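# Set a snap trap using three table-mounted robot arms

## Task

Set the snap trap using whichever of the three arms you like. The arms' approximate mounting points on the tabletop in the scene frame, in metres, with facing measured counter-clockwise from +x, are: arm1 at x=-0.06, y=-0.43, z=+0.72, facing +90°; arm2 at x=-0.50, y=+0.00, z=+0.72, facing 0°; arm3 at x=+0.58, y=+0.00, z=+0.72, facing 180°. Three things must be true. The hammer is swung across to the far side and the hold-down bar keeps it there. The yellow pedal is tilted up until the lip of its catch rests over the end of the bar. The trap lies flat on the table. All of this must stay in place without any robot holding it. When finished, open the grippers and move every arm away from the trap.

## Robot and tools

Setup: three identical i2rt Big YAM arms, named arm1, arm2 and arm3, are fixed to a table. Each has six revolute joints, a two-finger gripper, and a wrist camera called armN_cam_wrist. Two room cameras, cam_high and cam_low, do not move. With joints 1 and 6 at zero and the hand level and pointing ahead, the wrist camera sits above the hand and looks toward the fingertips. The hand reaches roughly 1.0 m from the joint-1 axis when fully stretched.

Frame: there is one scene frame for everything. Its origin is on the floor and +z points up. "hand" means the point halfway between the fingertips. The hand's z axis runs along the fingers, and the fingers open and close along its y axis.

execute_actions(actions, cameras): actions is a list that holds either zero or one action object. An action object is keyed by robot name ("arm1", "arm2", "arm3"), and each robot carries a single key, "joints". That is a map from joint name to an absolute target, not an offset, with one map per arm. Joints you leave out, and arms you leave out, keep whatever target they had before and may still be pushing toward it. All commanded motions begin together but can finish at different moments. Because each joint moves at its own speed, the hand may sweep a wide path between two postures.

Joint ranges and how close counts as reached:
- joint1_rad: -2.879 to 2.879, ±0.045. Turns the whole arm about its foot. Positive is counter-clockwise seen from above, and at 0 the arm points the way its foot faces.
- joint2_rad: 0 to 3.141, ±0.14. Shoulder. At 0 the upper arm lies roughly level pointing backward; increasing it lifts the arm up and over to the front.
- joint3_rad: 0 to 3.019, ±0.09. Elbow. At 0 it is fully folded; larger values open it.
- joint4_rad: -1.692 to 1.57, ±0.055. Hand pitch; positive tilts the fingers up.
- joint5_rad: -1.57 to 1.57, ±0.03. Sideways hand swing; positive goes to the arm's right.
- joint6_rad: -2.094 to 2.094, ±0.035. Hand roll; positive is clockwise when viewed from behind the hand.
- gripper_m: 0 to 0.093, ±0.003. This is the fingertip gap in metres. Each finger pad can press with roughly 50 to 62 N, and some grippers manage less.

Example: {"arm1": {"joints": {"gripper_m": 0.05}}, "arm2": {"joints": {"joint1_rad": 0.3}}}. The call is rejected and nothing moves if it contains an unknown key or a value outside its range.

cameras is a list of camera names drawn from arm1_cam_wrist, arm2_cam_wrist, arm3_cam_wrist, cam_high, cam_low and all. Leaving it out, passing null or passing ["all"] gives every camera, and [] gives none. An empty actions list simply reports the current state and images.

wait(seconds): takes 0 to 10 seconds. It sends no new command and returns the same report as an empty action.

zoom_image(camera, region): returns an enlarged crop of that camera's most recent full image. region is [x0, y0, x1, y1] in pixels, measured from the top-left corner, and can be at most 504×504. All images are 672×504.

read_manual(section): returns only the licence texts ("licences"). It does not move anything.

finished_scene(scene): ends the current scene, given by its number, once the robots have held the last command. This is final, and the result reports whether the goal was met.

Reading results: the report gives each robot's joint_positions and joint_status, plus a "pictures" line listing the order of the attached images. Possible joint_status words:
- "off_target": the joint stopped short of its target and may still be pushing.
- "contact_stop": the joint gave up its target and now holds where it stopped.
- "time_out": the joint also gave up its target. It may instead keep a target close to where it stands, at most 0.375, 0.375, 0.113, 0.225, 0.075 and 0.3 rad away for joints 1 to 6, and keep pushing toward it. on_its_own will list such a joint, and it will move there by itself if the way opens up.
- "not_followed": an arm check held back that arm's joint targets. The line "joint command not followed" appears, often with a "cause:" line. A gripper target in the same action still runs, and the withheld targets may be retried with later actions.
- "limit_stop_at_motor_heat": see the heat warnings below.

on_its_own describes what the robots are doing without a command from this call; "held at" there is the target being held, not the actual position. Sending a joint its own reported position relieves a push. A target very close to the current position may not move the joint at all, and a joint carrying a load can slowly sag.

Things to avoid:
- Hard presses between arms end the run, and hard impacts can too. The self-collision check can act late and ignores fingers, gripper housings and wrist cameras, and no state line reports robot-to-robot contact.
- The arms do not stop when they touch something and can shove hard, so do not knock the trap or any part of it out of the work area.
- Avoid drops, slips and slams.
- Long hard pushing or holding heats motors. A MOTOR HOT line appears from 85 °C. At 100 °C an OVER-TEMPERATURE FAULT lets that arm fall limp until it cools, and its unreached keys then read limit_stop_at_motor_heat; resend those targets afterwards.
- After a reported stop, any later motion calls in the same reply are skipped.
- The robot holds its last command while you are composing a reply.

Each tool is called after "Call:" as name(argument=value, ...) on one line, values as JSON.

## Session

Call:
execute_actions(actions=[])

Scene clock: 0.00 s.
arm1.joint_positions: joint1_rad=-0.015 joint2_rad=+0.430 joint3_rad=+1.478 joint4_rad=-1.530 joint5_rad=+0.010 joint6_rad=-0.012 gripper_m=+0.095
arm1.joint_status: not commanded
arm1.hand: x=-0.0572 y=-0.3157 z=+1.2942 quat_wxyz=(-0.369, +0.609, -0.601, -0.364) (m; scene frame)
arm2.joint_positions: joint1_rad=+0.010 joint2_rad=+0.447 joint3_rad=+1.476 joint4_rad=-1.533 joint5_rad=+0.003 joint6_rad=-0.003 gripper_m=+0.095
arm2.joint_status: not commanded
arm2.hand: x=-0.3842 y=-0.0065 z=+1.3381 quat_wxyz=(-0.513, -0.009, -0.858, +0.005) (m; scene frame)
arm3.joint_positions: joint1_rad=+0.005 joint2_rad=+0.427 joint3_rad=+1.454 joint4_rad=-1.553 joint5_rad=-0.007 joint6_rad=-0.014 gripper_m=+0.095
arm3.joint_status: not commanded
arm3.hand: x=+0.4623 y=+0.0096 z=+1.3372 quat_wxyz=(-0.005, +0.868, -0.012, -0.497) (m; scene frame)
pictures: arm1_cam_wrist, arm2_cam_wrist, arm3_cam_wrist, cam_high, cam_low
Images, in order (width x height): arm1_cam_wrist 672x504, arm2_cam_wrist 672x504, arm3_cam_wrist 672x504, cam_high 672x504, cam_low 672x504.

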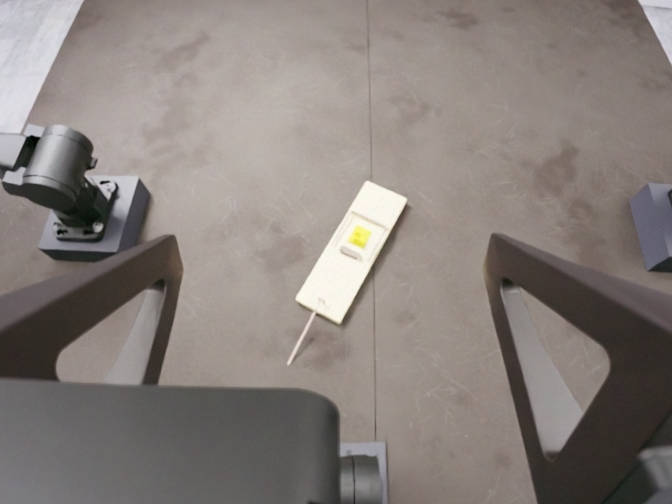

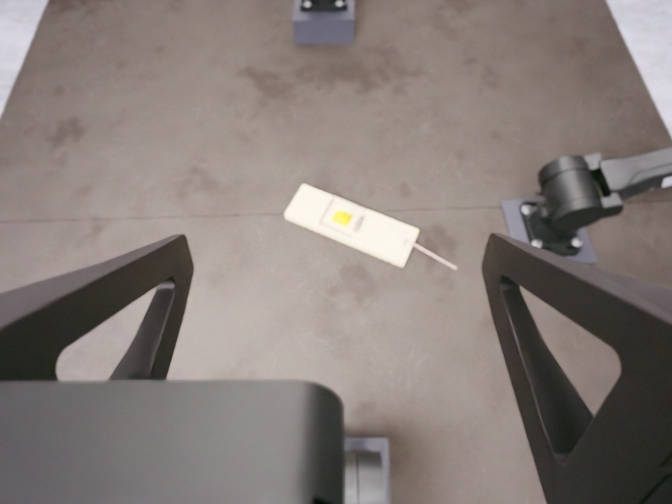

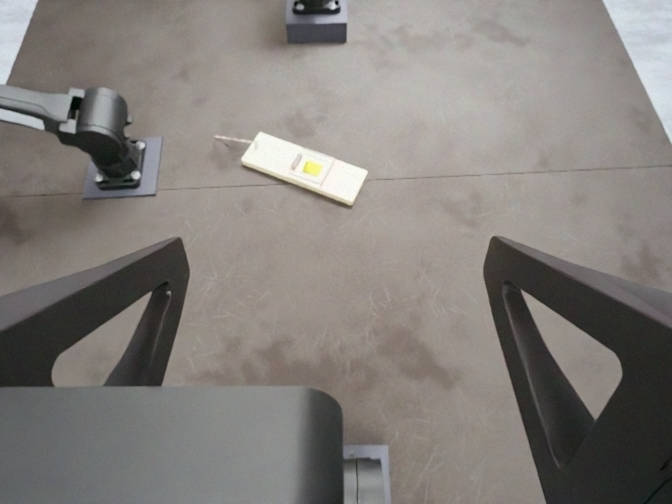

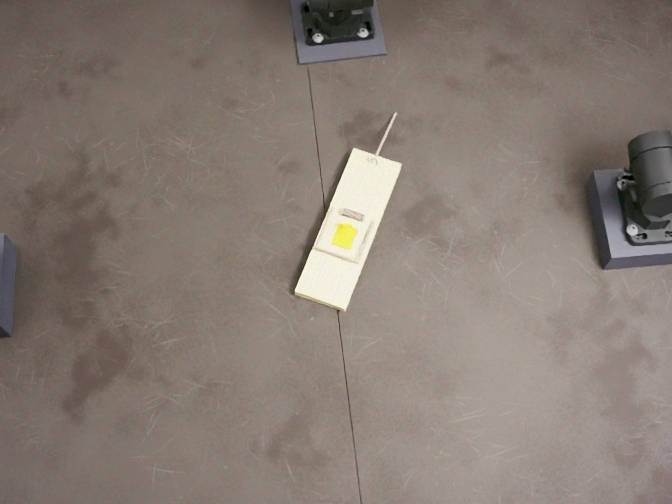

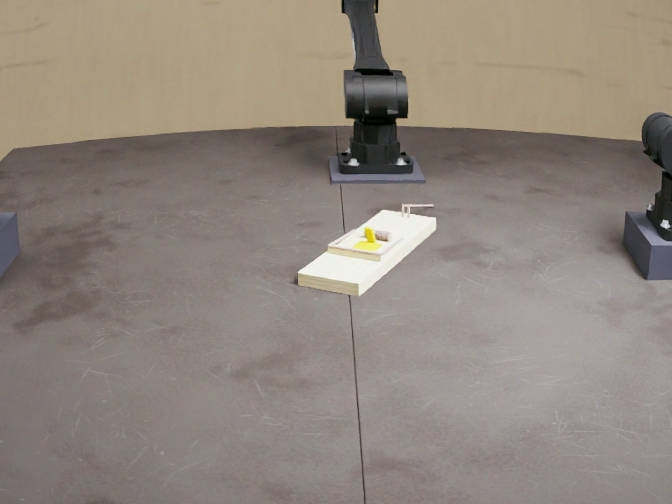

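Call:
zoom_image(camera="cam_low", region=[280, 180, 460, 310])

Call:
zoom_image(camera="cam_high", region=[240, 100, 460, 320])

Region (280, 180, 460, 310) of cam_low's 672x504 image, scaled by 2.800, with more detail than that image has.

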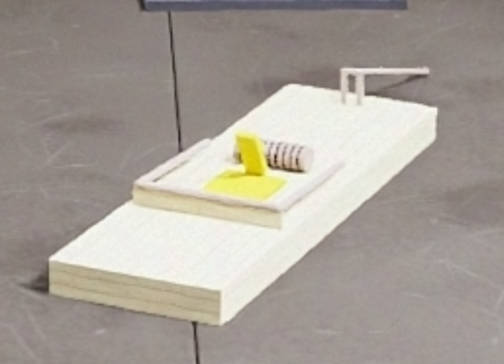

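Region (240, 100, 460, 320) of cam_high's 672x504 image, scaled by 2.291, with more detail than that image has.

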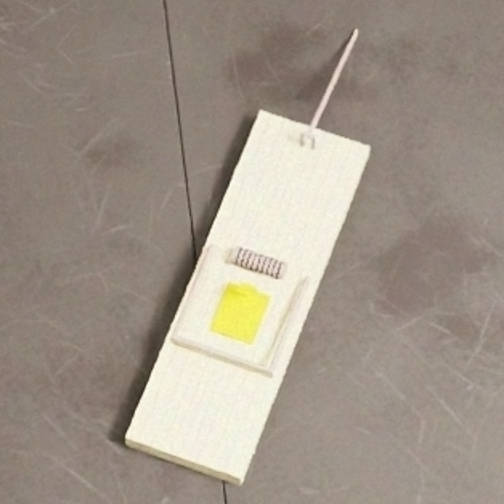

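Call:
execute_actions(actions=[{"arm2":{"joints":{"joint1_rad":0.1,"joint2_rad":1.8,"joint3_rad":1.29,"joint4_rad":-1.06,"joint5_rad":0,"joint6_rad":-1.0}}}], cameras=["arm2_cam_wrist","cam_high","cam_low"])

Scene clock: 3.77 s.
arm1.joint_positions: joint1_rad=-0.015 joint2_rad=+0.430 joint3_rad=+1.478 joint4_rad=-1.530 joint5_rad=+0.010 joint6_rad=-0.012 gripper_m=+0.095
arm1.joint_status: not commanded
arm1.hand: x=-0.0572 y=-0.3157 z=+1.2942 quat_wxyz=(-0.369, +0.609, -0.601, -0.364) (m; scene frame)
arm2.joint_positions: joint1_rad=+0.093 joint2_rad=+1.811 joint3_rad=+1.273 joint4_rad=-1.071 joint5_rad=+0.003 joint6_rad=-0.982 gripper_m=+0.095
arm2.joint_status: all done
arm2.hand: x=-0.0050 y=+0.0303 z=+0.8189 quat_wxyz=(+0.012, +0.499, -0.866, -0.007) (m; scene frame)
arm3.joint_positions: joint1_rad=+0.005 joint2_rad=+0.427 joint3_rad=+1.454 joint4_rad=-1.553 joint5_rad=-0.007 joint6_rad=-0.014 gripper_m=+0.095
arm3.joint_status: not commanded
arm3.hand: x=+0.4623 y=+0.0096 z=+1.3372 quat_wxyz=(-0.005, +0.868, -0.012, -0.497) (m; scene frame)
pictures: arm2_cam_wrist, cam_high, cam_low
Images, in order (width x height): arm2_cam_wrist 672x504, cam_high 672x504, cam_low 672x504.

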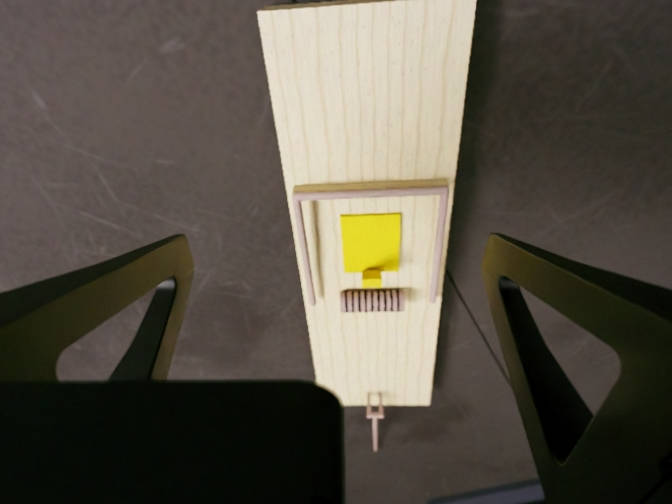

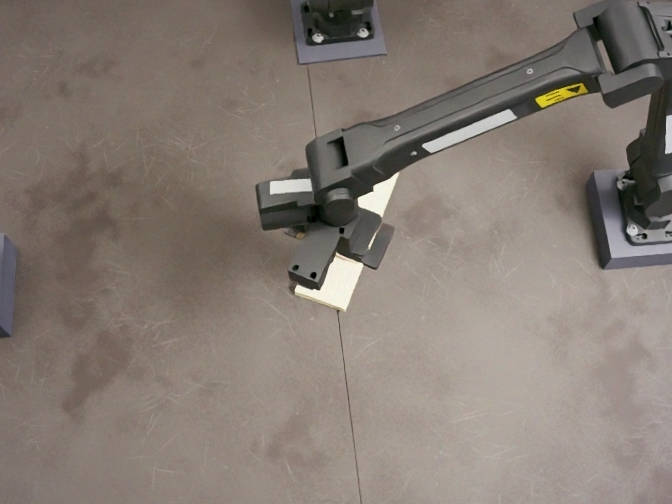

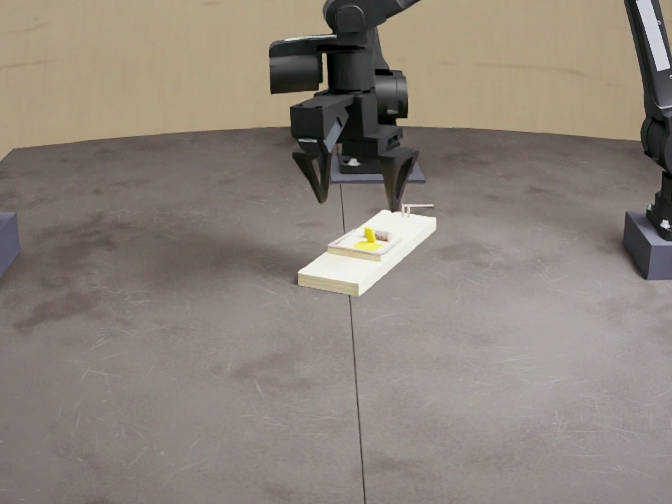

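Call:
execute_actions(actions=[{"arm2":{"joints":{"joint1_rad":0.135,"joint2_rad":1.92,"joint3_rad":1.35,"joint4_rad":-0.97,"joint6_rad":-0.96}}}], cameras=["arm2_cam_wrist","cam_low"])

Scene clock: 5.17 s.
arm1.joint_positions: joint1_rad=-0.015 joint2_rad=+0.430 joint3_rad=+1.478 joint4_rad=-1.530 joint5_rad=+0.010 joint6_rad=-0.012 gripper_m=+0.095
arm1.joint_status: not commanded
arm1.hand: x=-0.0572 y=-0.3157 z=+1.2942 quat_wxyz=(-0.369, +0.609, -0.601, -0.364) (m; scene frame)
arm2.joint_positions: joint1_rad=+0.133 joint2_rad=+1.933 joint3_rad=+1.317 joint4_rad=-0.982 joint5_rad=+0.002 joint6_rad=-0.977 gripper_m=+0.095
arm2.joint_status: all done
arm2.hand: x=+0.0219 y=+0.0529 z=+0.7725 quat_wxyz=(+0.007, +0.514, -0.858, -0.004) (m; scene frame)
arm3.joint_positions: joint1_rad=+0.005 joint2_rad=+0.427 joint3_rad=+1.454 joint4_rad=-1.553 joint5_rad=-0.007 joint6_rad=-0.014 gripper_m=+0.095
arm3.joint_status: not commanded
arm3.hand: x=+0.4623 y=+0.0096 z=+1.3372 quat_wxyz=(-0.005, +0.868, -0.012, -0.497) (m; scene frame)
pictures: arm2_cam_wrist, cam_low
Images, in order (width x height): arm2_cam_wrist 672x504, cam_low 672x504.

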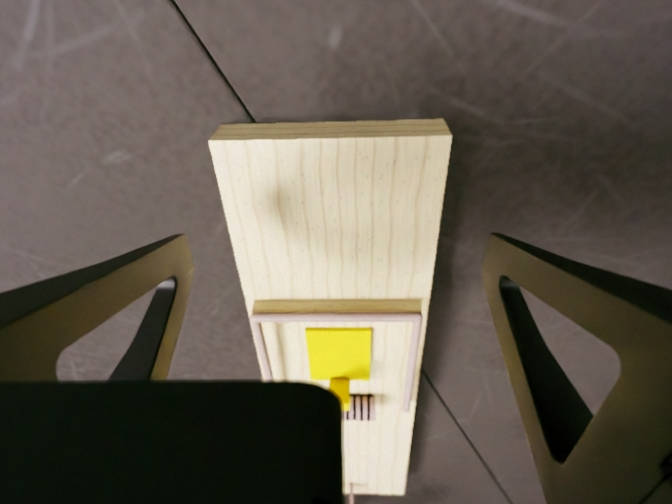

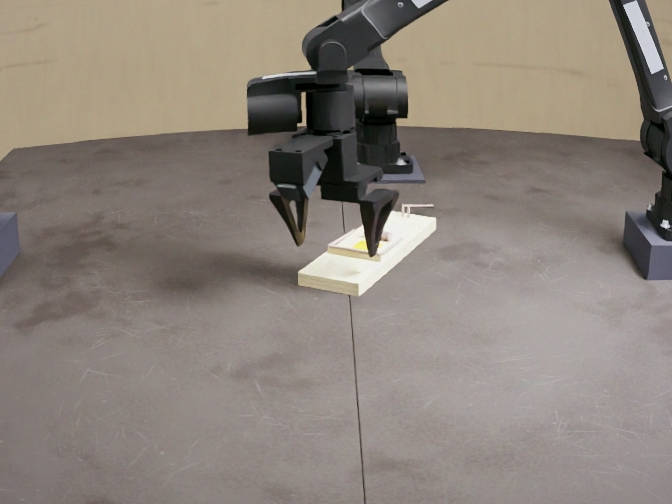

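Call:
execute_actions(actions=[{"arm2":{"joints":{"joint2_rad":1.995,"joint3_rad":1.335,"joint4_rad":-0.89}}}], cameras=["arm2_cam_wrist","cam_low"])

Call:
execute_actions(actions=[{"arm2":{"joints":{"gripper_m":0.04}}}], cameras=[])

Call:
execute_actions(actions=[{"arm2":{"joints":{"joint6_rad":-1.45}}}], cameras=["arm2_cam_wrist","cam_low","cam_high"])

Scene clock: 6.43 s.
arm1.joint_positions: joint1_rad=-0.015 joint2_rad=+0.430 joint3_rad=+1.478 joint4_rad=-1.530 joint5_rad=+0.010 joint6_rad=-0.012 gripper_m=+0.095
arm1.joint_status: not commanded
arm1.hand: x=-0.0572 y=-0.3157 z=+1.2942 quat_wxyz=(-0.369, +0.609, -0.601, -0.364) (m; scene frame)
arm2.joint_positions: joint1_rad=+0.132 joint2_rad=+1.984 joint3_rad=+1.318 joint4_rad=-0.905 joint5_rad=+0.000 joint6_rad=-0.977 gripper_m=+0.095
arm2.joint_status: all done
arm2.hand: x=+0.0340 y=+0.0546 z=+0.7471 quat_wxyz=(-0.006, +0.514, -0.858, +0.000) (m; scene frame)
arm3.joint_positions: joint1_rad=+0.005 joint2_rad=+0.427 joint3_rad=+1.454 joint4_rad=-1.553 joint5_rad=-0.007 joint6_rad=-0.014 gripper_m=+0.095
arm3.joint_status: not commanded
arm3.hand: x=+0.4623 y=+0.0096 z=+1.3372 quat_wxyz=(-0.005, +0.868, -0.012, -0.497) (m; scene frame)
pictures: arm2_cam_wrist, cam_low
Images, in order (width x height): arm2_cam_wrist 672x504, cam_low 672x504.

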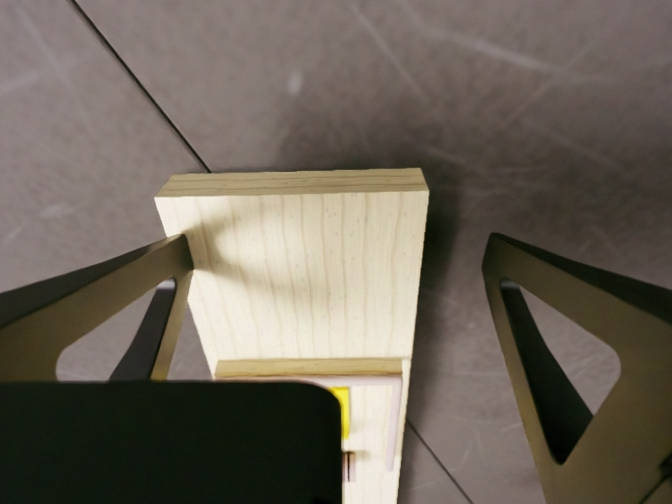

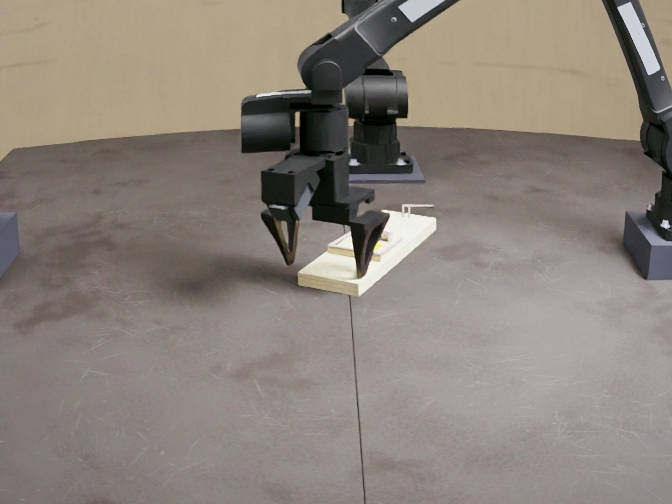

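Scene clock: 7.03 s.
arm1.joint_positions: joint1_rad=-0.015 joint2_rad=+0.430 joint3_rad=+1.478 joint4_rad=-1.530 joint5_rad=+0.010 joint6_rad=-0.012 gripper_m=+0.095
arm1.joint_status: not commanded
arm1.hand: x=-0.0572 y=-0.3157 z=+1.2942 quat_wxyz=(-0.369, +0.609, -0.601, -0.364) (m; scene frame)
arm2.joint_positions: joint1_rad=+0.132 joint2_rad=+1.984 joint3_rad=+1.319 joint4_rad=-0.899 joint5_rad=+0.001 joint6_rad=-0.977 gripper_m=+0.040
arm2.joint_status: all done
arm2.hand: x=+0.0357 y=+0.0545 z=+0.7472 quat_wxyz=(-0.009, +0.514, -0.858, +0.002) (m; scene frame)
arm3.joint_positions: joint1_rad=+0.005 joint2_rad=+0.427 joint3_rad=+1.454 joint4_rad=-1.553 joint5_rad=-0.007 joint6_rad=-0.014 gripper_m=+0.095
arm3.joint_status: not commanded
arm3.hand: x=+0.4623 y=+0.0096 z=+1.3372 quat_wxyz=(-0.005, +0.868, -0.012, -0.497) (m; scene frame)
pictures: none
No camera images: the call's "cameras" was empty. Leave "cameras" out to get every camera's image.

Scene clock: 8.53 s.
arm1.joint_positions: joint1_rad=-0.015 joint2_rad=+0.430 joint3_rad=+1.478 joint4_rad=-1.530 joint5_rad=+0.010 joint6_rad=-0.012 gripper_m=+0.095
arm1.joint_status: not commanded
arm1.hand: x=-0.0572 y=-0.3157 z=+1.2942 quat_wxyz=(-0.369, +0.609, -0.601, -0.364) (m; scene frame)
arm2.joint_positions: joint1_rad=+0.132 joint2_rad=+1.984 joint3_rad=+1.319 joint4_rad=-0.899 joint5_rad=-0.004 joint6_rad=-1.426 gripper_m=+0.040
arm2.joint_status: all done
arm2.hand: x=+0.0357 y=+0.0553 z=+0.7472 quat_wxyz=(-0.009, +0.692, -0.722, +0.002) (m; scene frame)
arm3.joint_positions: joint1_rad=+0.005 joint2_rad=+0.427 joint3_rad=+1.454 joint4_rad=-1.553 joint5_rad=-0.007 joint6_rad=-0.014 gripper_m=+0.095
arm3.joint_status: not commanded
arm3.hand: x=+0.4623 y=+0.0096 z=+1.3372 quat_wxyz=(-0.005, +0.868, -0.012, -0.497) (m; scene frame)
pictures: arm2_cam_wrist, cam_high, cam_low
Images, in order (width x height): arm2_cam_wrist 672x504, cam_high 672x504, cam_low 672x504.

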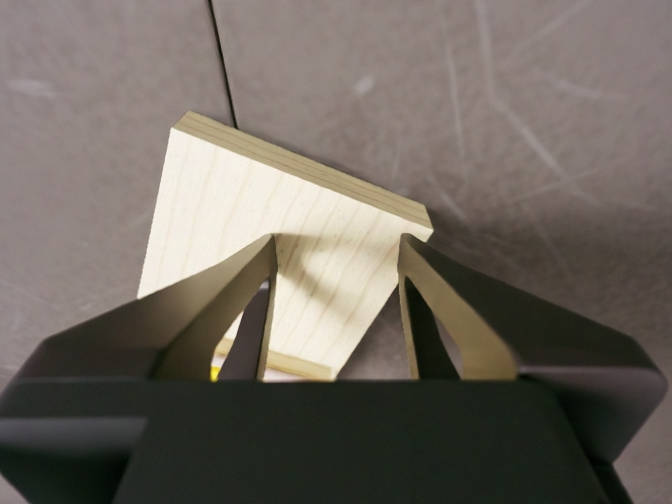

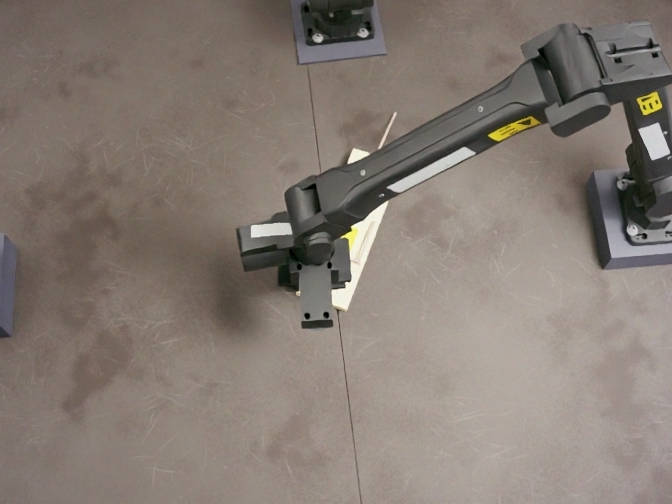

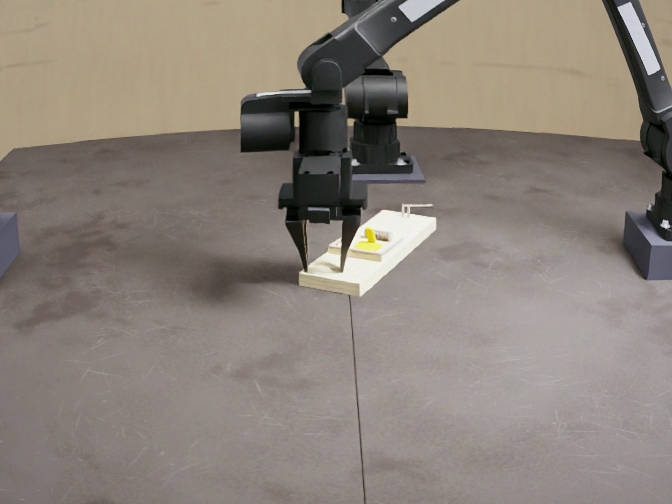

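Call:
execute_actions(actions=[{"arm2":{"joints":{"joint6_rad":-0.97,"gripper_m":0.093,"joint4_rad":-0.97}}}], cameras=["arm2_cam_wrist"])

Call:
execute_actions(actions=[{"arm2":{"joints":{"joint2_rad":2.03}}}], cameras=["arm2_cam_wrist"])

Scene clock: 10.23 s.
arm1.joint_positions: joint1_rad=-0.015 joint2_rad=+0.430 joint3_rad=+1.478 joint4_rad=-1.530 joint5_rad=+0.010 joint6_rad=-0.012 gripper_m=+0.095
arm1.joint_status: not commanded
arm1.hand: x=-0.0572 y=-0.3157 z=+1.2942 quat_wxyz=(-0.369, +0.609, -0.601, -0.364) (m; scene frame)
arm2.joint_positions: joint1_rad=+0.132 joint2_rad=+1.987 joint3_rad=+1.319 joint4_rad=-0.958 joint5_rad=-0.002 joint6_rad=-0.988 gripper_m=+0.093
arm2.joint_status: all done
arm2.hand: x=+0.0208 y=+0.0535 z=+0.7456 quat_wxyz=(+0.019, +0.519, -0.855, -0.013) (m; scene frame)
arm3.joint_positions: joint1_rad=+0.005 joint2_rad=+0.427 joint3_rad=+1.454 joint4_rad=-1.553 joint5_rad=-0.007 joint6_rad=-0.014 gripper_m=+0.095
arm3.joint_status: not commanded
arm3.hand: x=+0.4623 y=+0.0096 z=+1.3372 quat_wxyz=(-0.005, +0.868, -0.012, -0.497) (m; scene frame)
pictures: arm2_cam_wrist
Images, in order (width x height): arm2_cam_wrist 672x504.

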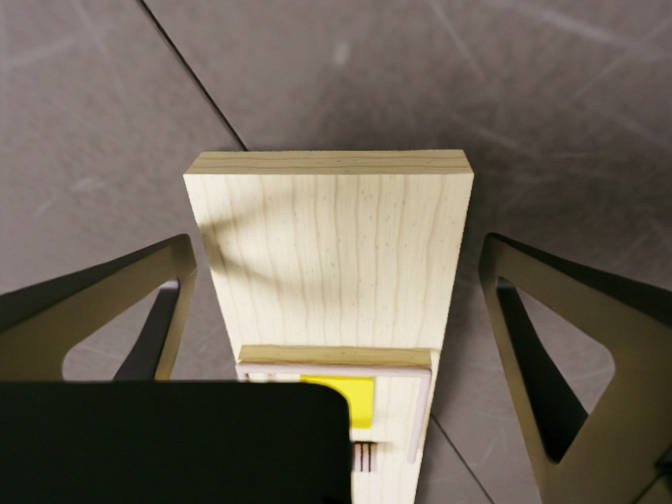

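Scene clock: 11.00 s.
arm1.joint_positions: joint1_rad=-0.015 joint2_rad=+0.430 joint3_rad=+1.478 joint4_rad=-1.530 joint5_rad=+0.010 joint6_rad=-0.012 gripper_m=+0.095
arm1.joint_status: not commanded
arm1.hand: x=-0.0572 y=-0.3157 z=+1.2942 quat_wxyz=(-0.369, +0.609, -0.601, -0.364) (m; scene frame)
arm2.joint_positions: joint1_rad=+0.133 joint2_rad=+2.010 joint3_rad=+1.321 joint4_rad=-0.959 joint5_rad=-0.001 joint6_rad=-0.987 gripper_m=+0.093
arm2.joint_status: all done
arm2.hand: x=+0.0178 y=+0.0535 z=+0.7348 quat_wxyz=(+0.029, +0.518, -0.855, -0.017) (m; scene frame)
arm3.joint_positions: joint1_rad=+0.005 joint2_rad=+0.427 joint3_rad=+1.454 joint4_rad=-1.553 joint5_rad=-0.007 joint6_rad=-0.014 gripper_m=+0.095
arm3.joint_status: not commanded
arm3.hand: x=+0.4623 y=+0.0096 z=+1.3372 quat_wxyz=(-0.005, +0.868, -0.012, -0.497) (m; scene frame)
pictures: arm2_cam_wrist
Images, in order (width x height): arm2_cam_wrist 672x504.

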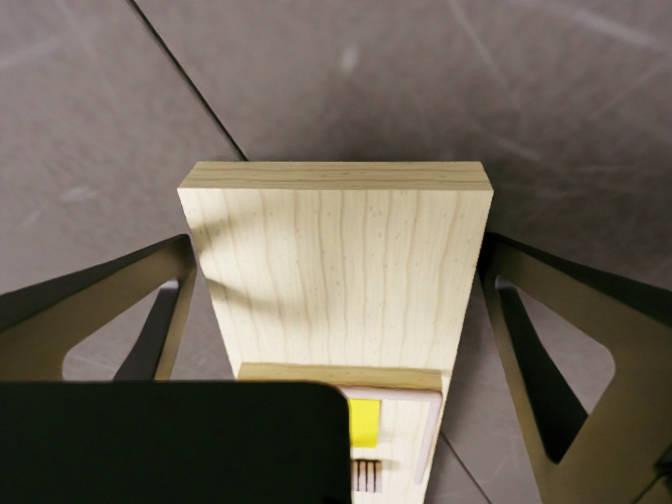

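Call:
execute_actions(actions=[{"arm2":{"joints":{"joint2_rad":2.06,"joint4_rad":-0.925}}}], cameras=["arm2_cam_wrist","cam_low"])

Call:
execute_actions(actions=[{"arm2":{"joints":{"gripper_m":0.06}}}], cameras=["arm2_cam_wrist","cam_low"])

Scene clock: 18.73 s.
arm1.joint_positions: joint1_rad=-0.015 joint2_rad=+0.430 joint3_rad=+1.478 joint4_rad=-1.530 joint5_rad=+0.010 joint6_rad=-0.012 gripper_m=+0.095
arm1.joint_status: not commanded
arm1.hand: x=-0.0572 y=-0.3157 z=+1.2942 quat_wxyz=(-0.369, +0.609, -0.601, -0.364) (m; scene frame)
arm2.joint_positions: joint1_rad=+0.133 joint2_rad=+2.012 joint3_rad=+1.321 joint4_rad=-0.951 joint5_rad=+0.000 joint6_rad=-0.982 gripper_m=+0.093
arm2.joint_status: all done
arm2.hand: x=+0.0195 y=+0.0535 z=+0.7339 quat_wxyz=(+0.026, +0.516, -0.856, -0.015) (m; scene frame)
arm3.joint_positions: joint1_rad=+0.005 joint2_rad=+0.427 joint3_rad=+1.454 joint4_rad=-1.553 joint5_rad=-0.007 joint6_rad=-0.014 gripper_m=+0.095
arm3.joint_status: not commanded
arm3.hand: x=+0.4623 y=+0.0096 z=+1.3372 quat_wxyz=(-0.005, +0.868, -0.012, -0.497) (m; scene frame)
pictures: arm2_cam_wrist, cam_low
Images, in order (width x height): arm2_cam_wrist 672x504, cam_low 672x504.

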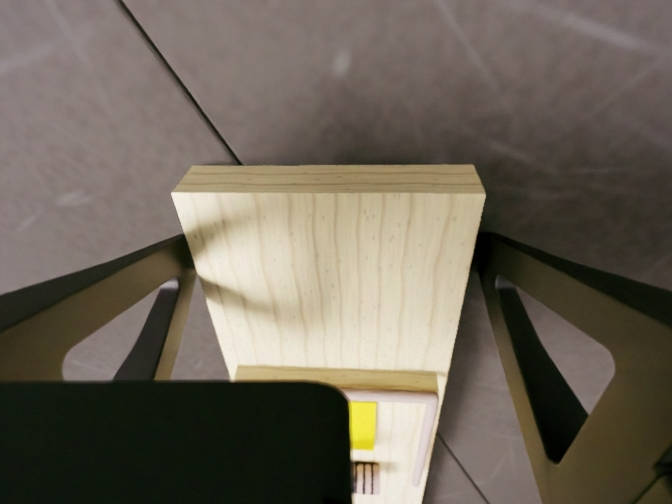

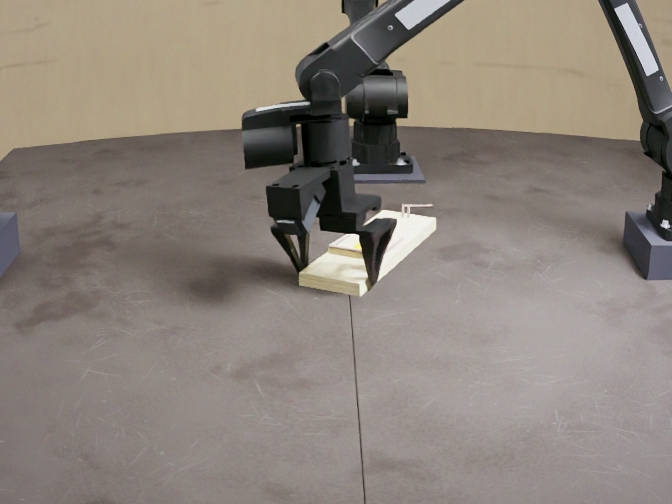

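Scene clock: 19.27 s.
arm1.joint_positions: joint1_rad=-0.015 joint2_rad=+0.430 joint3_rad=+1.478 joint4_rad=-1.530 joint5_rad=+0.010 joint6_rad=-0.012 gripper_m=+0.095
arm1.joint_status: not commanded
arm1.hand: x=-0.0572 y=-0.3157 z=+1.2942 quat_wxyz=(-0.369, +0.609, -0.601, -0.364) (m; scene frame)
arm2.joint_positions: joint1_rad=+0.133 joint2_rad=+2.014 joint3_rad=+1.322 joint4_rad=-0.939 joint5_rad=+0.004 joint6_rad=-0.981 gripper_m=+0.080
arm2.joint_status: gripper_m off_target (ended at +0.080, target +0.060)
arm2.hand: x=+0.0225 y=+0.0530 z=+0.7328 quat_wxyz=(+0.022, +0.516, -0.856, -0.011) (m; scene frame)
arm3.joint_positions: joint1_rad=+0.005 joint2_rad=+0.427 joint3_rad=+1.454 joint4_rad=-1.553 joint5_rad=-0.007 joint6_rad=-0.014 gripper_m=+0.095
arm3.joint_status: not commanded
arm3.hand: x=+0.4623 y=+0.0096 z=+1.3372 quat_wxyz=(-0.005, +0.868, -0.012, -0.497) (m; scene frame)
pictures: arm2_cam_wrist, cam_low
Images, in order (width x height): arm2_cam_wrist 672x504, cam_low 672x504.

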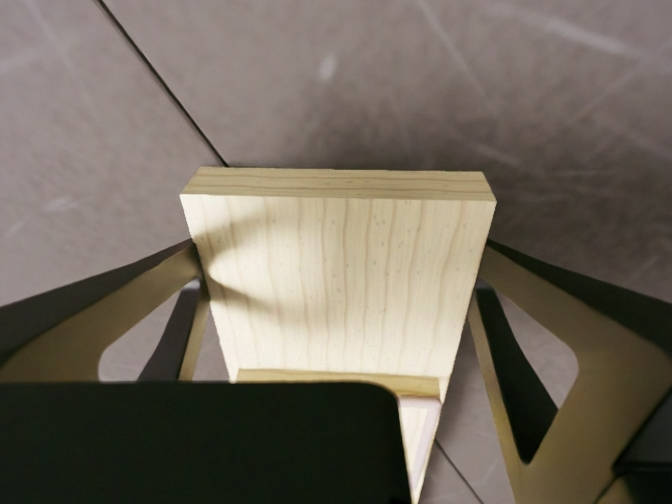

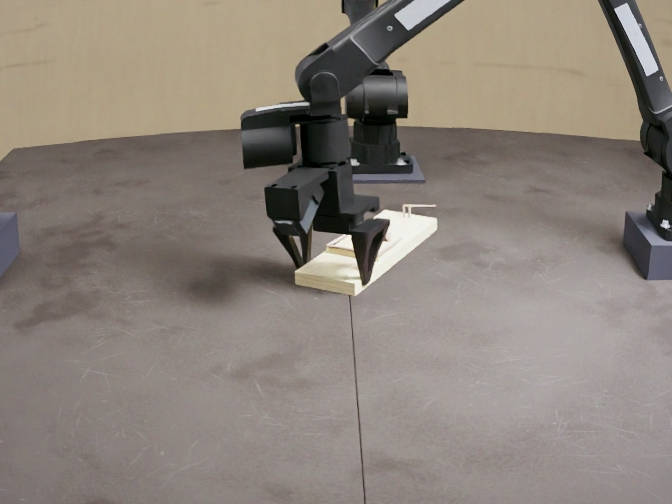

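Call:
execute_actions(actions=[{"arm2":{"joints":{"joint2_rad":2.0,"joint6_rad":-1.47}}}], cameras=[])

Call:
execute_actions(actions=[{"arm2":{"joints":{"gripper_m":0.093}}}], cameras=[])

Call:
execute_actions(actions=[{"arm2":{"joints":{"joint2_rad":1.6,"joint3_rad":1.0}}}], cameras=["cam_high","cam_low"])

Scene clock: 21.97 s.
arm1.joint_positions: joint1_rad=-0.015 joint2_rad=+0.430 joint3_rad=+1.478 joint4_rad=-1.530 joint5_rad=+0.010 joint6_rad=-0.012 gripper_m=+0.095
arm1.joint_status: not commanded
arm1.hand: x=-0.0572 y=-0.3157 z=+1.2942 quat_wxyz=(-0.369, +0.609, -0.601, -0.364) (m; scene frame)
arm2.joint_positions: joint1_rad=+0.133 joint2_rad=+2.011 joint3_rad=+1.322 joint4_rad=-0.939 joint5_rad=+0.005 joint6_rad=-1.422 gripper_m=+0.080
arm2.joint_status: joint6_rad time_out (moved -0.441 of -0.489); the others done
arm2.on_its_own: joint6_rad reads -1.422 and still pushes toward -1.470 since a time_out
arm2.hand: x=+0.0230 y=+0.0530 z=+0.7342 quat_wxyz=(+0.019, +0.691, -0.723, -0.014) (m; scene frame)
arm3.joint_positions: joint1_rad=+0.005 joint2_rad=+0.427 joint3_rad=+1.454 joint4_rad=-1.553 joint5_rad=-0.007 joint6_rad=-0.014 gripper_m=+0.095
arm3.joint_status: not commanded
arm3.hand: x=+0.4623 y=+0.0096 z=+1.3372 quat_wxyz=(-0.005, +0.868, -0.012, -0.497) (m; scene frame)
pictures: none
No camera images: the call's "cameras" was empty. Leave "cameras" out to get every camera's image.

not run: a stop came earlier in this reply.

not run: a stop came earlier in this reply.

Call:
execute_actions(actions=[{"arm2":{"joints":{"gripper_m":0.093,"joint6_rad":-1.43}}}], cameras=[])

Call:
execute_actions(actions=[{"arm2":{"joints":{"joint2_rad":1.9}}}], cameras=[])

Call:
execute_actions(actions=[{"arm2":{"joints":{"joint1_rad":0.305,"joint2_rad":2.03,"joint3_rad":1.44,"joint4_rad":-1.13,"joint5_rad":0.575,"joint6_rad":-1.2}}}], cameras=["arm2_cam_wrist","cam_high","cam_low","arm1_cam_wrist"])

Scene clock: 23.37 s.
arm1.joint_positions: joint1_rad=-0.015 joint2_rad=+0.430 joint3_rad=+1.478 joint4_rad=-1.530 joint5_rad=+0.010 joint6_rad=-0.012 gripper_m=+0.095
arm1.joint_status: not commanded
arm1.hand: x=-0.0572 y=-0.3157 z=+1.2942 quat_wxyz=(-0.369, +0.609, -0.601, -0.364) (m; scene frame)
arm2.joint_positions: joint1_rad=+0.133 joint2_rad=+2.011 joint3_rad=+1.322 joint4_rad=-0.939 joint5_rad=+0.003 joint6_rad=-1.422 gripper_m=+0.093
arm2.joint_status: all done
arm2.hand: x=+0.0230 y=+0.0534 z=+0.7344 quat_wxyz=(+0.018, +0.691, -0.723, -0.015) (m; scene frame)
arm3.joint_positions: joint1_rad=+0.005 joint2_rad=+0.427 joint3_rad=+1.454 joint4_rad=-1.553 joint5_rad=-0.007 joint6_rad=-0.014 gripper_m=+0.095
arm3.joint_status: not commanded
arm3.hand: x=+0.4623 y=+0.0096 z=+1.3372 quat_wxyz=(-0.005, +0.868, -0.012, -0.497) (m; scene frame)
pictures: none
No camera images: the call's "cameras" was empty. Leave "cameras" out to get every camera's image.

Scene clock: 24.33 s.
arm1.joint_positions: joint1_rad=-0.015 joint2_rad=+0.430 joint3_rad=+1.478 joint4_rad=-1.530 joint5_rad=+0.010 joint6_rad=-0.012 gripper_m=+0.095
arm1.joint_status: not commanded
arm1.hand: x=-0.0572 y=-0.3157 z=+1.2942 quat_wxyz=(-0.369, +0.609, -0.601, -0.364) (m; scene frame)
arm2.joint_positions: joint1_rad=+0.133 joint2_rad=+1.899 joint3_rad=+1.322 joint4_rad=-0.939 joint5_rad=+0.003 joint6_rad=-1.422 gripper_m=+0.093
arm2.joint_status: all done
arm2.hand: x=+0.0388 y=+0.0547 z=+0.7918 quat_wxyz=(-0.026, +0.690, -0.723, +0.019) (m; scene frame)
arm3.joint_positions: joint1_rad=+0.005 joint2_rad=+0.427 joint3_rad=+1.454 joint4_rad=-1.553 joint5_rad=-0.007 joint6_rad=-0.014 gripper_m=+0.095
arm3.joint_status: not commanded
arm3.hand: x=+0.4623 y=+0.0096 z=+1.3372 quat_wxyz=(-0.005, +0.868, -0.012, -0.497) (m; scene frame)
pictures: none
No camera images: the call's "cameras" was empty. Leave "cameras" out to get every camera's image.

Scene clock: 25.57 s.
arm1.joint_positions: joint1_rad=-0.015 joint2_rad=+0.430 joint3_rad=+1.478 joint4_rad=-1.530 joint5_rad=+0.010 joint6_rad=-0.012 gripper_m=+0.095
arm1.joint_status: not commanded
arm1.hand: x=-0.0572 y=-0.3157 z=+1.2942 quat_wxyz=(-0.369, +0.609, -0.601, -0.364) (m; scene frame)
arm2.joint_positions: joint1_rad=+0.308 joint2_rad=+2.044 joint3_rad=+1.405 joint4_rad=-1.118 joint5_rad=+0.572 joint6_rad=-1.218 gripper_m=+0.093
arm2.joint_status: all done
arm2.hand: x=+0.0267 y=+0.0531 z=+0.7727 quat_wxyz=(+0.201, +0.668, -0.684, +0.212) (m; scene frame)
arm3.joint_positions: joint1_rad=+0.005 joint2_rad=+0.427 joint3_rad=+1.454 joint4_rad=-1.553 joint5_rad=-0.007 joint6_rad=-0.014 gripper_m=+0.095
arm3.joint_status: not commanded
arm3.hand: x=+0.4623 y=+0.0096 z=+1.3372 quat_wxyz=(-0.005, +0.868, -0.012, -0.497) (m; scene frame)
pictures: arm1_cam_wrist, arm2_cam_wrist, cam_high, cam_low
Images, in order (width x height): arm1_cam_wrist 672x504, arm2_cam_wrist 672x504, cam_high 672x504, cam_low 672x504.

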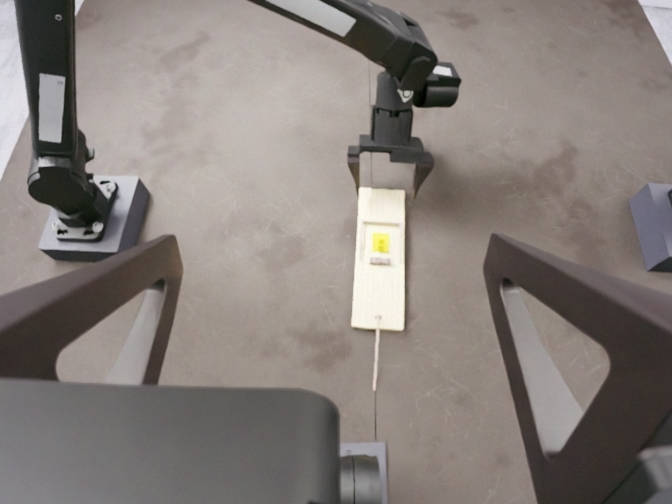

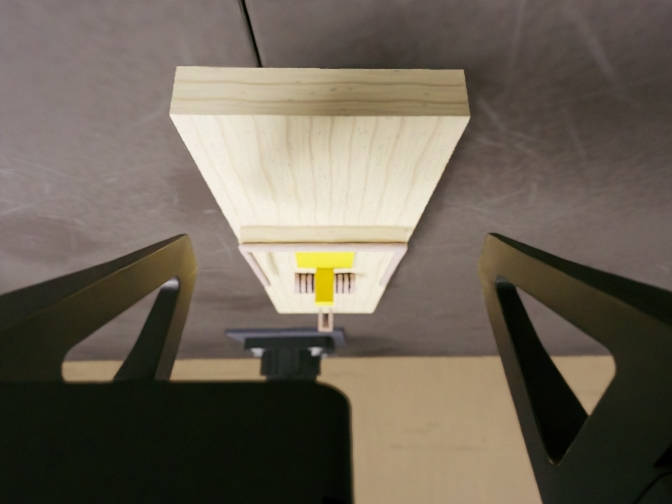

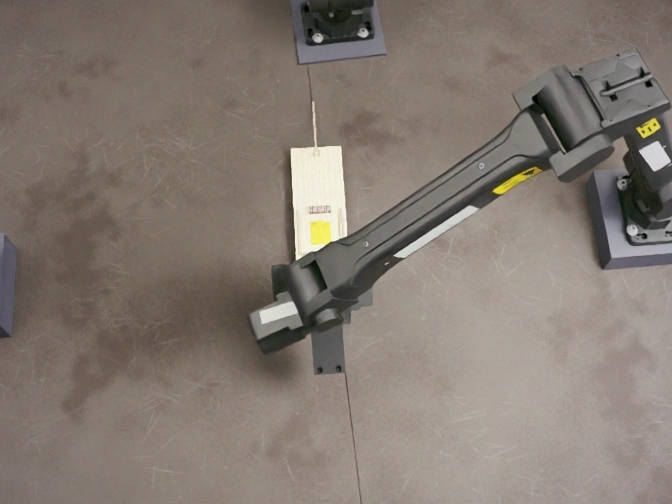

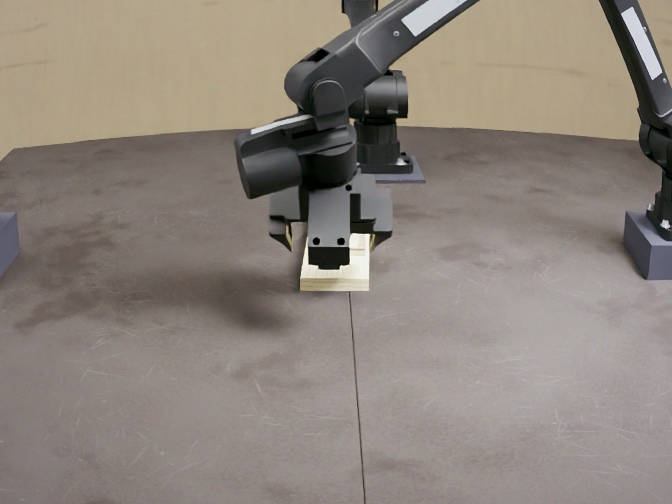

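Call:
execute_actions(actions=[{"arm2":{"joints":{"joint2_rad":2.12,"joint4_rad":-1.08}},"arm1":{"joints":{"joint1_rad":-0.14,"joint2_rad":1.445,"joint3_rad":0.9,"joint4_rad":-0.73,"joint6_rad":-1.71,"gripper_m":0.03}}}], cameras=["arm2_cam_wrist","arm1_cam_wrist","arm3_cam_wrist"])

Scene clock: 28.23 s.
arm1.joint_positions: joint1_rad=-0.134 joint2_rad=+1.439 joint3_rad=+0.894 joint4_rad=-0.752 joint5_rad=+0.010 joint6_rad=-1.692 gripper_m=+0.030
arm1.joint_status: all done
arm1.hand: x=-0.0100 y=-0.0002 z=+0.8072 quat_wxyz=(-0.135, +0.991, +0.005, +0.020) (m; scene frame)
arm2.joint_positions: joint1_rad=+0.310 joint2_rad=+2.121 joint3_rad=+1.409 joint4_rad=-1.092 joint5_rad=+0.582 joint6_rad=-1.211 gripper_m=+0.093
arm2.joint_status: all done
arm2.hand: x=+0.0229 y=+0.0515 z=+0.7350 quat_wxyz=(+0.223, +0.670, -0.678, +0.206) (m; scene frame)
arm3.joint_positions: joint1_rad=+0.005 joint2_rad=+0.427 joint3_rad=+1.454 joint4_rad=-1.553 joint5_rad=-0.007 joint6_rad=-0.014 gripper_m=+0.095
arm3.joint_status: not commanded
arm3.hand: x=+0.4623 y=+0.0096 z=+1.3372 quat_wxyz=(-0.005, +0.868, -0.012, -0.497) (m; scene frame)
pictures: arm1_cam_wrist, arm2_cam_wrist, arm3_cam_wrist
Images, in order (width x height): arm1_cam_wrist 672x504, arm2_cam_wrist 672x504, arm3_cam_wrist 672x504.

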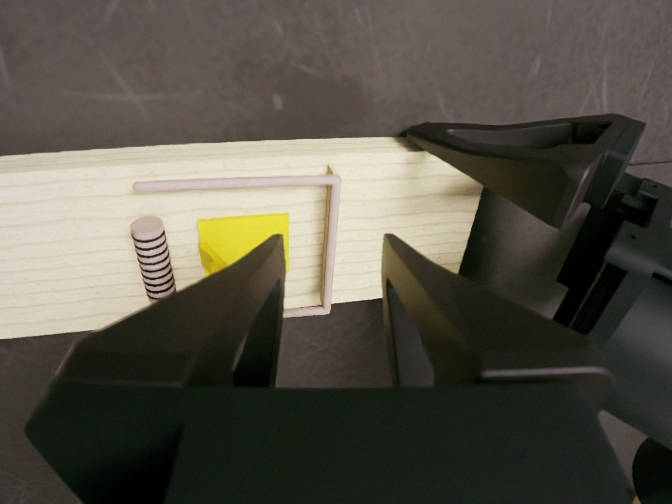

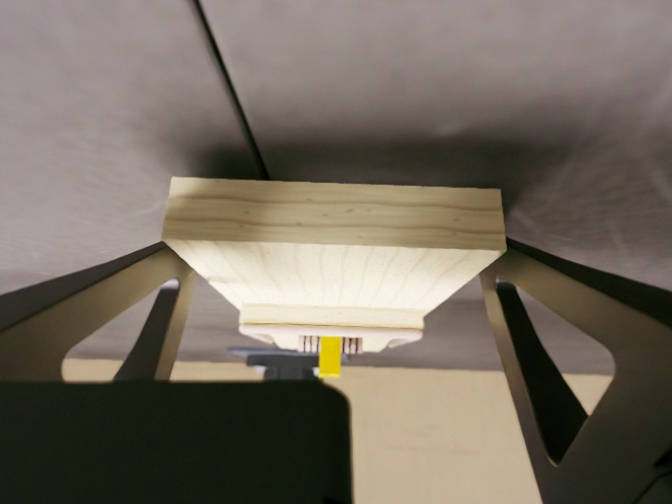

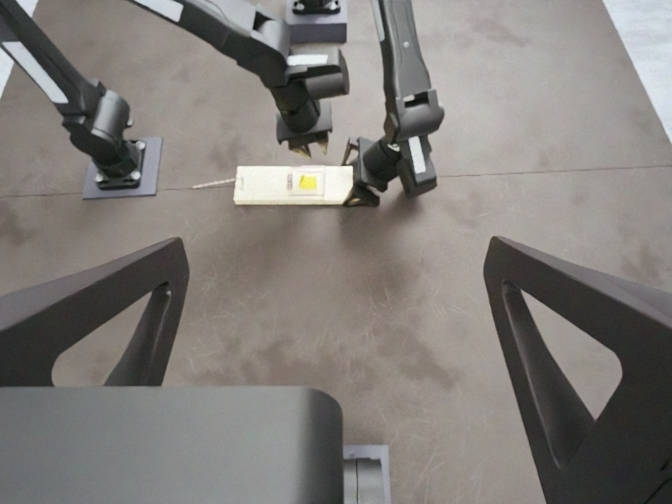

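Call:
execute_actions(actions=[{"arm2":{"joints":{"gripper_m":0.065}},"arm1":{"joints":{"joint1_rad":-0.175,"joint2_rad":1.565,"joint3_rad":0.89,"joint4_rad":-0.61,"joint6_rad":-1.75}}}], cameras=["arm2_cam_wrist","arm1_cam_wrist"])

Scene clock: 29.40 s.
arm1.joint_positions: joint1_rad=-0.171 joint2_rad=+1.569 joint3_rad=+0.894 joint4_rad=-0.630 joint5_rad=+0.010 joint6_rad=-1.732 gripper_m=+0.030
arm1.joint_status: all done
arm1.hand: x=+0.0086 y=+0.0168 z=+0.7604 quat_wxyz=(-0.130, +0.991, +0.006, +0.024) (m; scene frame)
arm2.joint_positions: joint1_rad=+0.310 joint2_rad=+2.121 joint3_rad=+1.409 joint4_rad=-1.090 joint5_rad=+0.580 joint6_rad=-1.211 gripper_m=+0.080
arm2.joint_status: gripper_m off_target (ended at +0.080, target +0.065)
arm2.hand: x=+0.0232 y=+0.0518 z=+0.7348 quat_wxyz=(+0.221, +0.669, -0.679, +0.206) (m; scene frame)
arm3.joint_positions: joint1_rad=+0.005 joint2_rad=+0.427 joint3_rad=+1.454 joint4_rad=-1.553 joint5_rad=-0.007 joint6_rad=-0.014 gripper_m=+0.095
arm3.joint_status: not commanded
arm3.hand: x=+0.4623 y=+0.0096 z=+1.3372 quat_wxyz=(-0.005, +0.868, -0.012, -0.497) (m; scene frame)
pictures: arm1_cam_wrist, arm2_cam_wrist
Images, in order (width x height): arm1_cam_wrist 672x504, arm2_cam_wrist 672x504.

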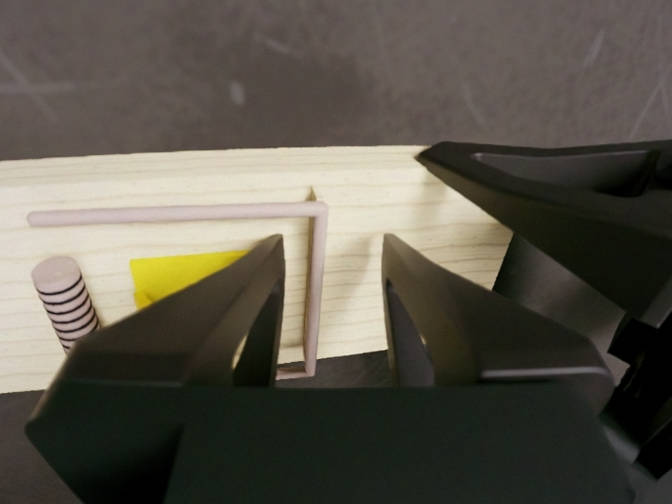

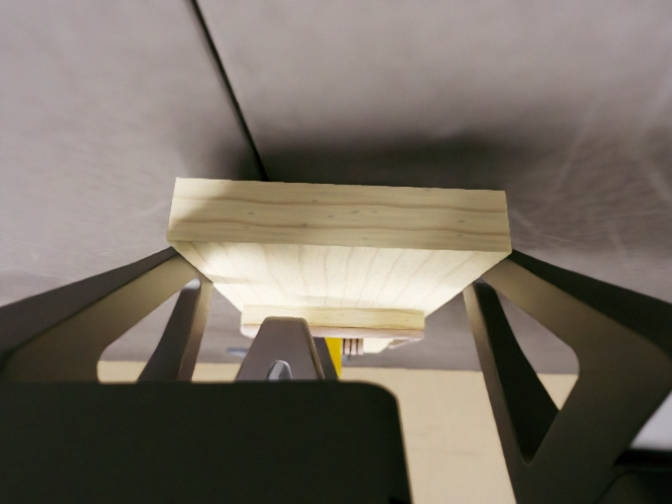

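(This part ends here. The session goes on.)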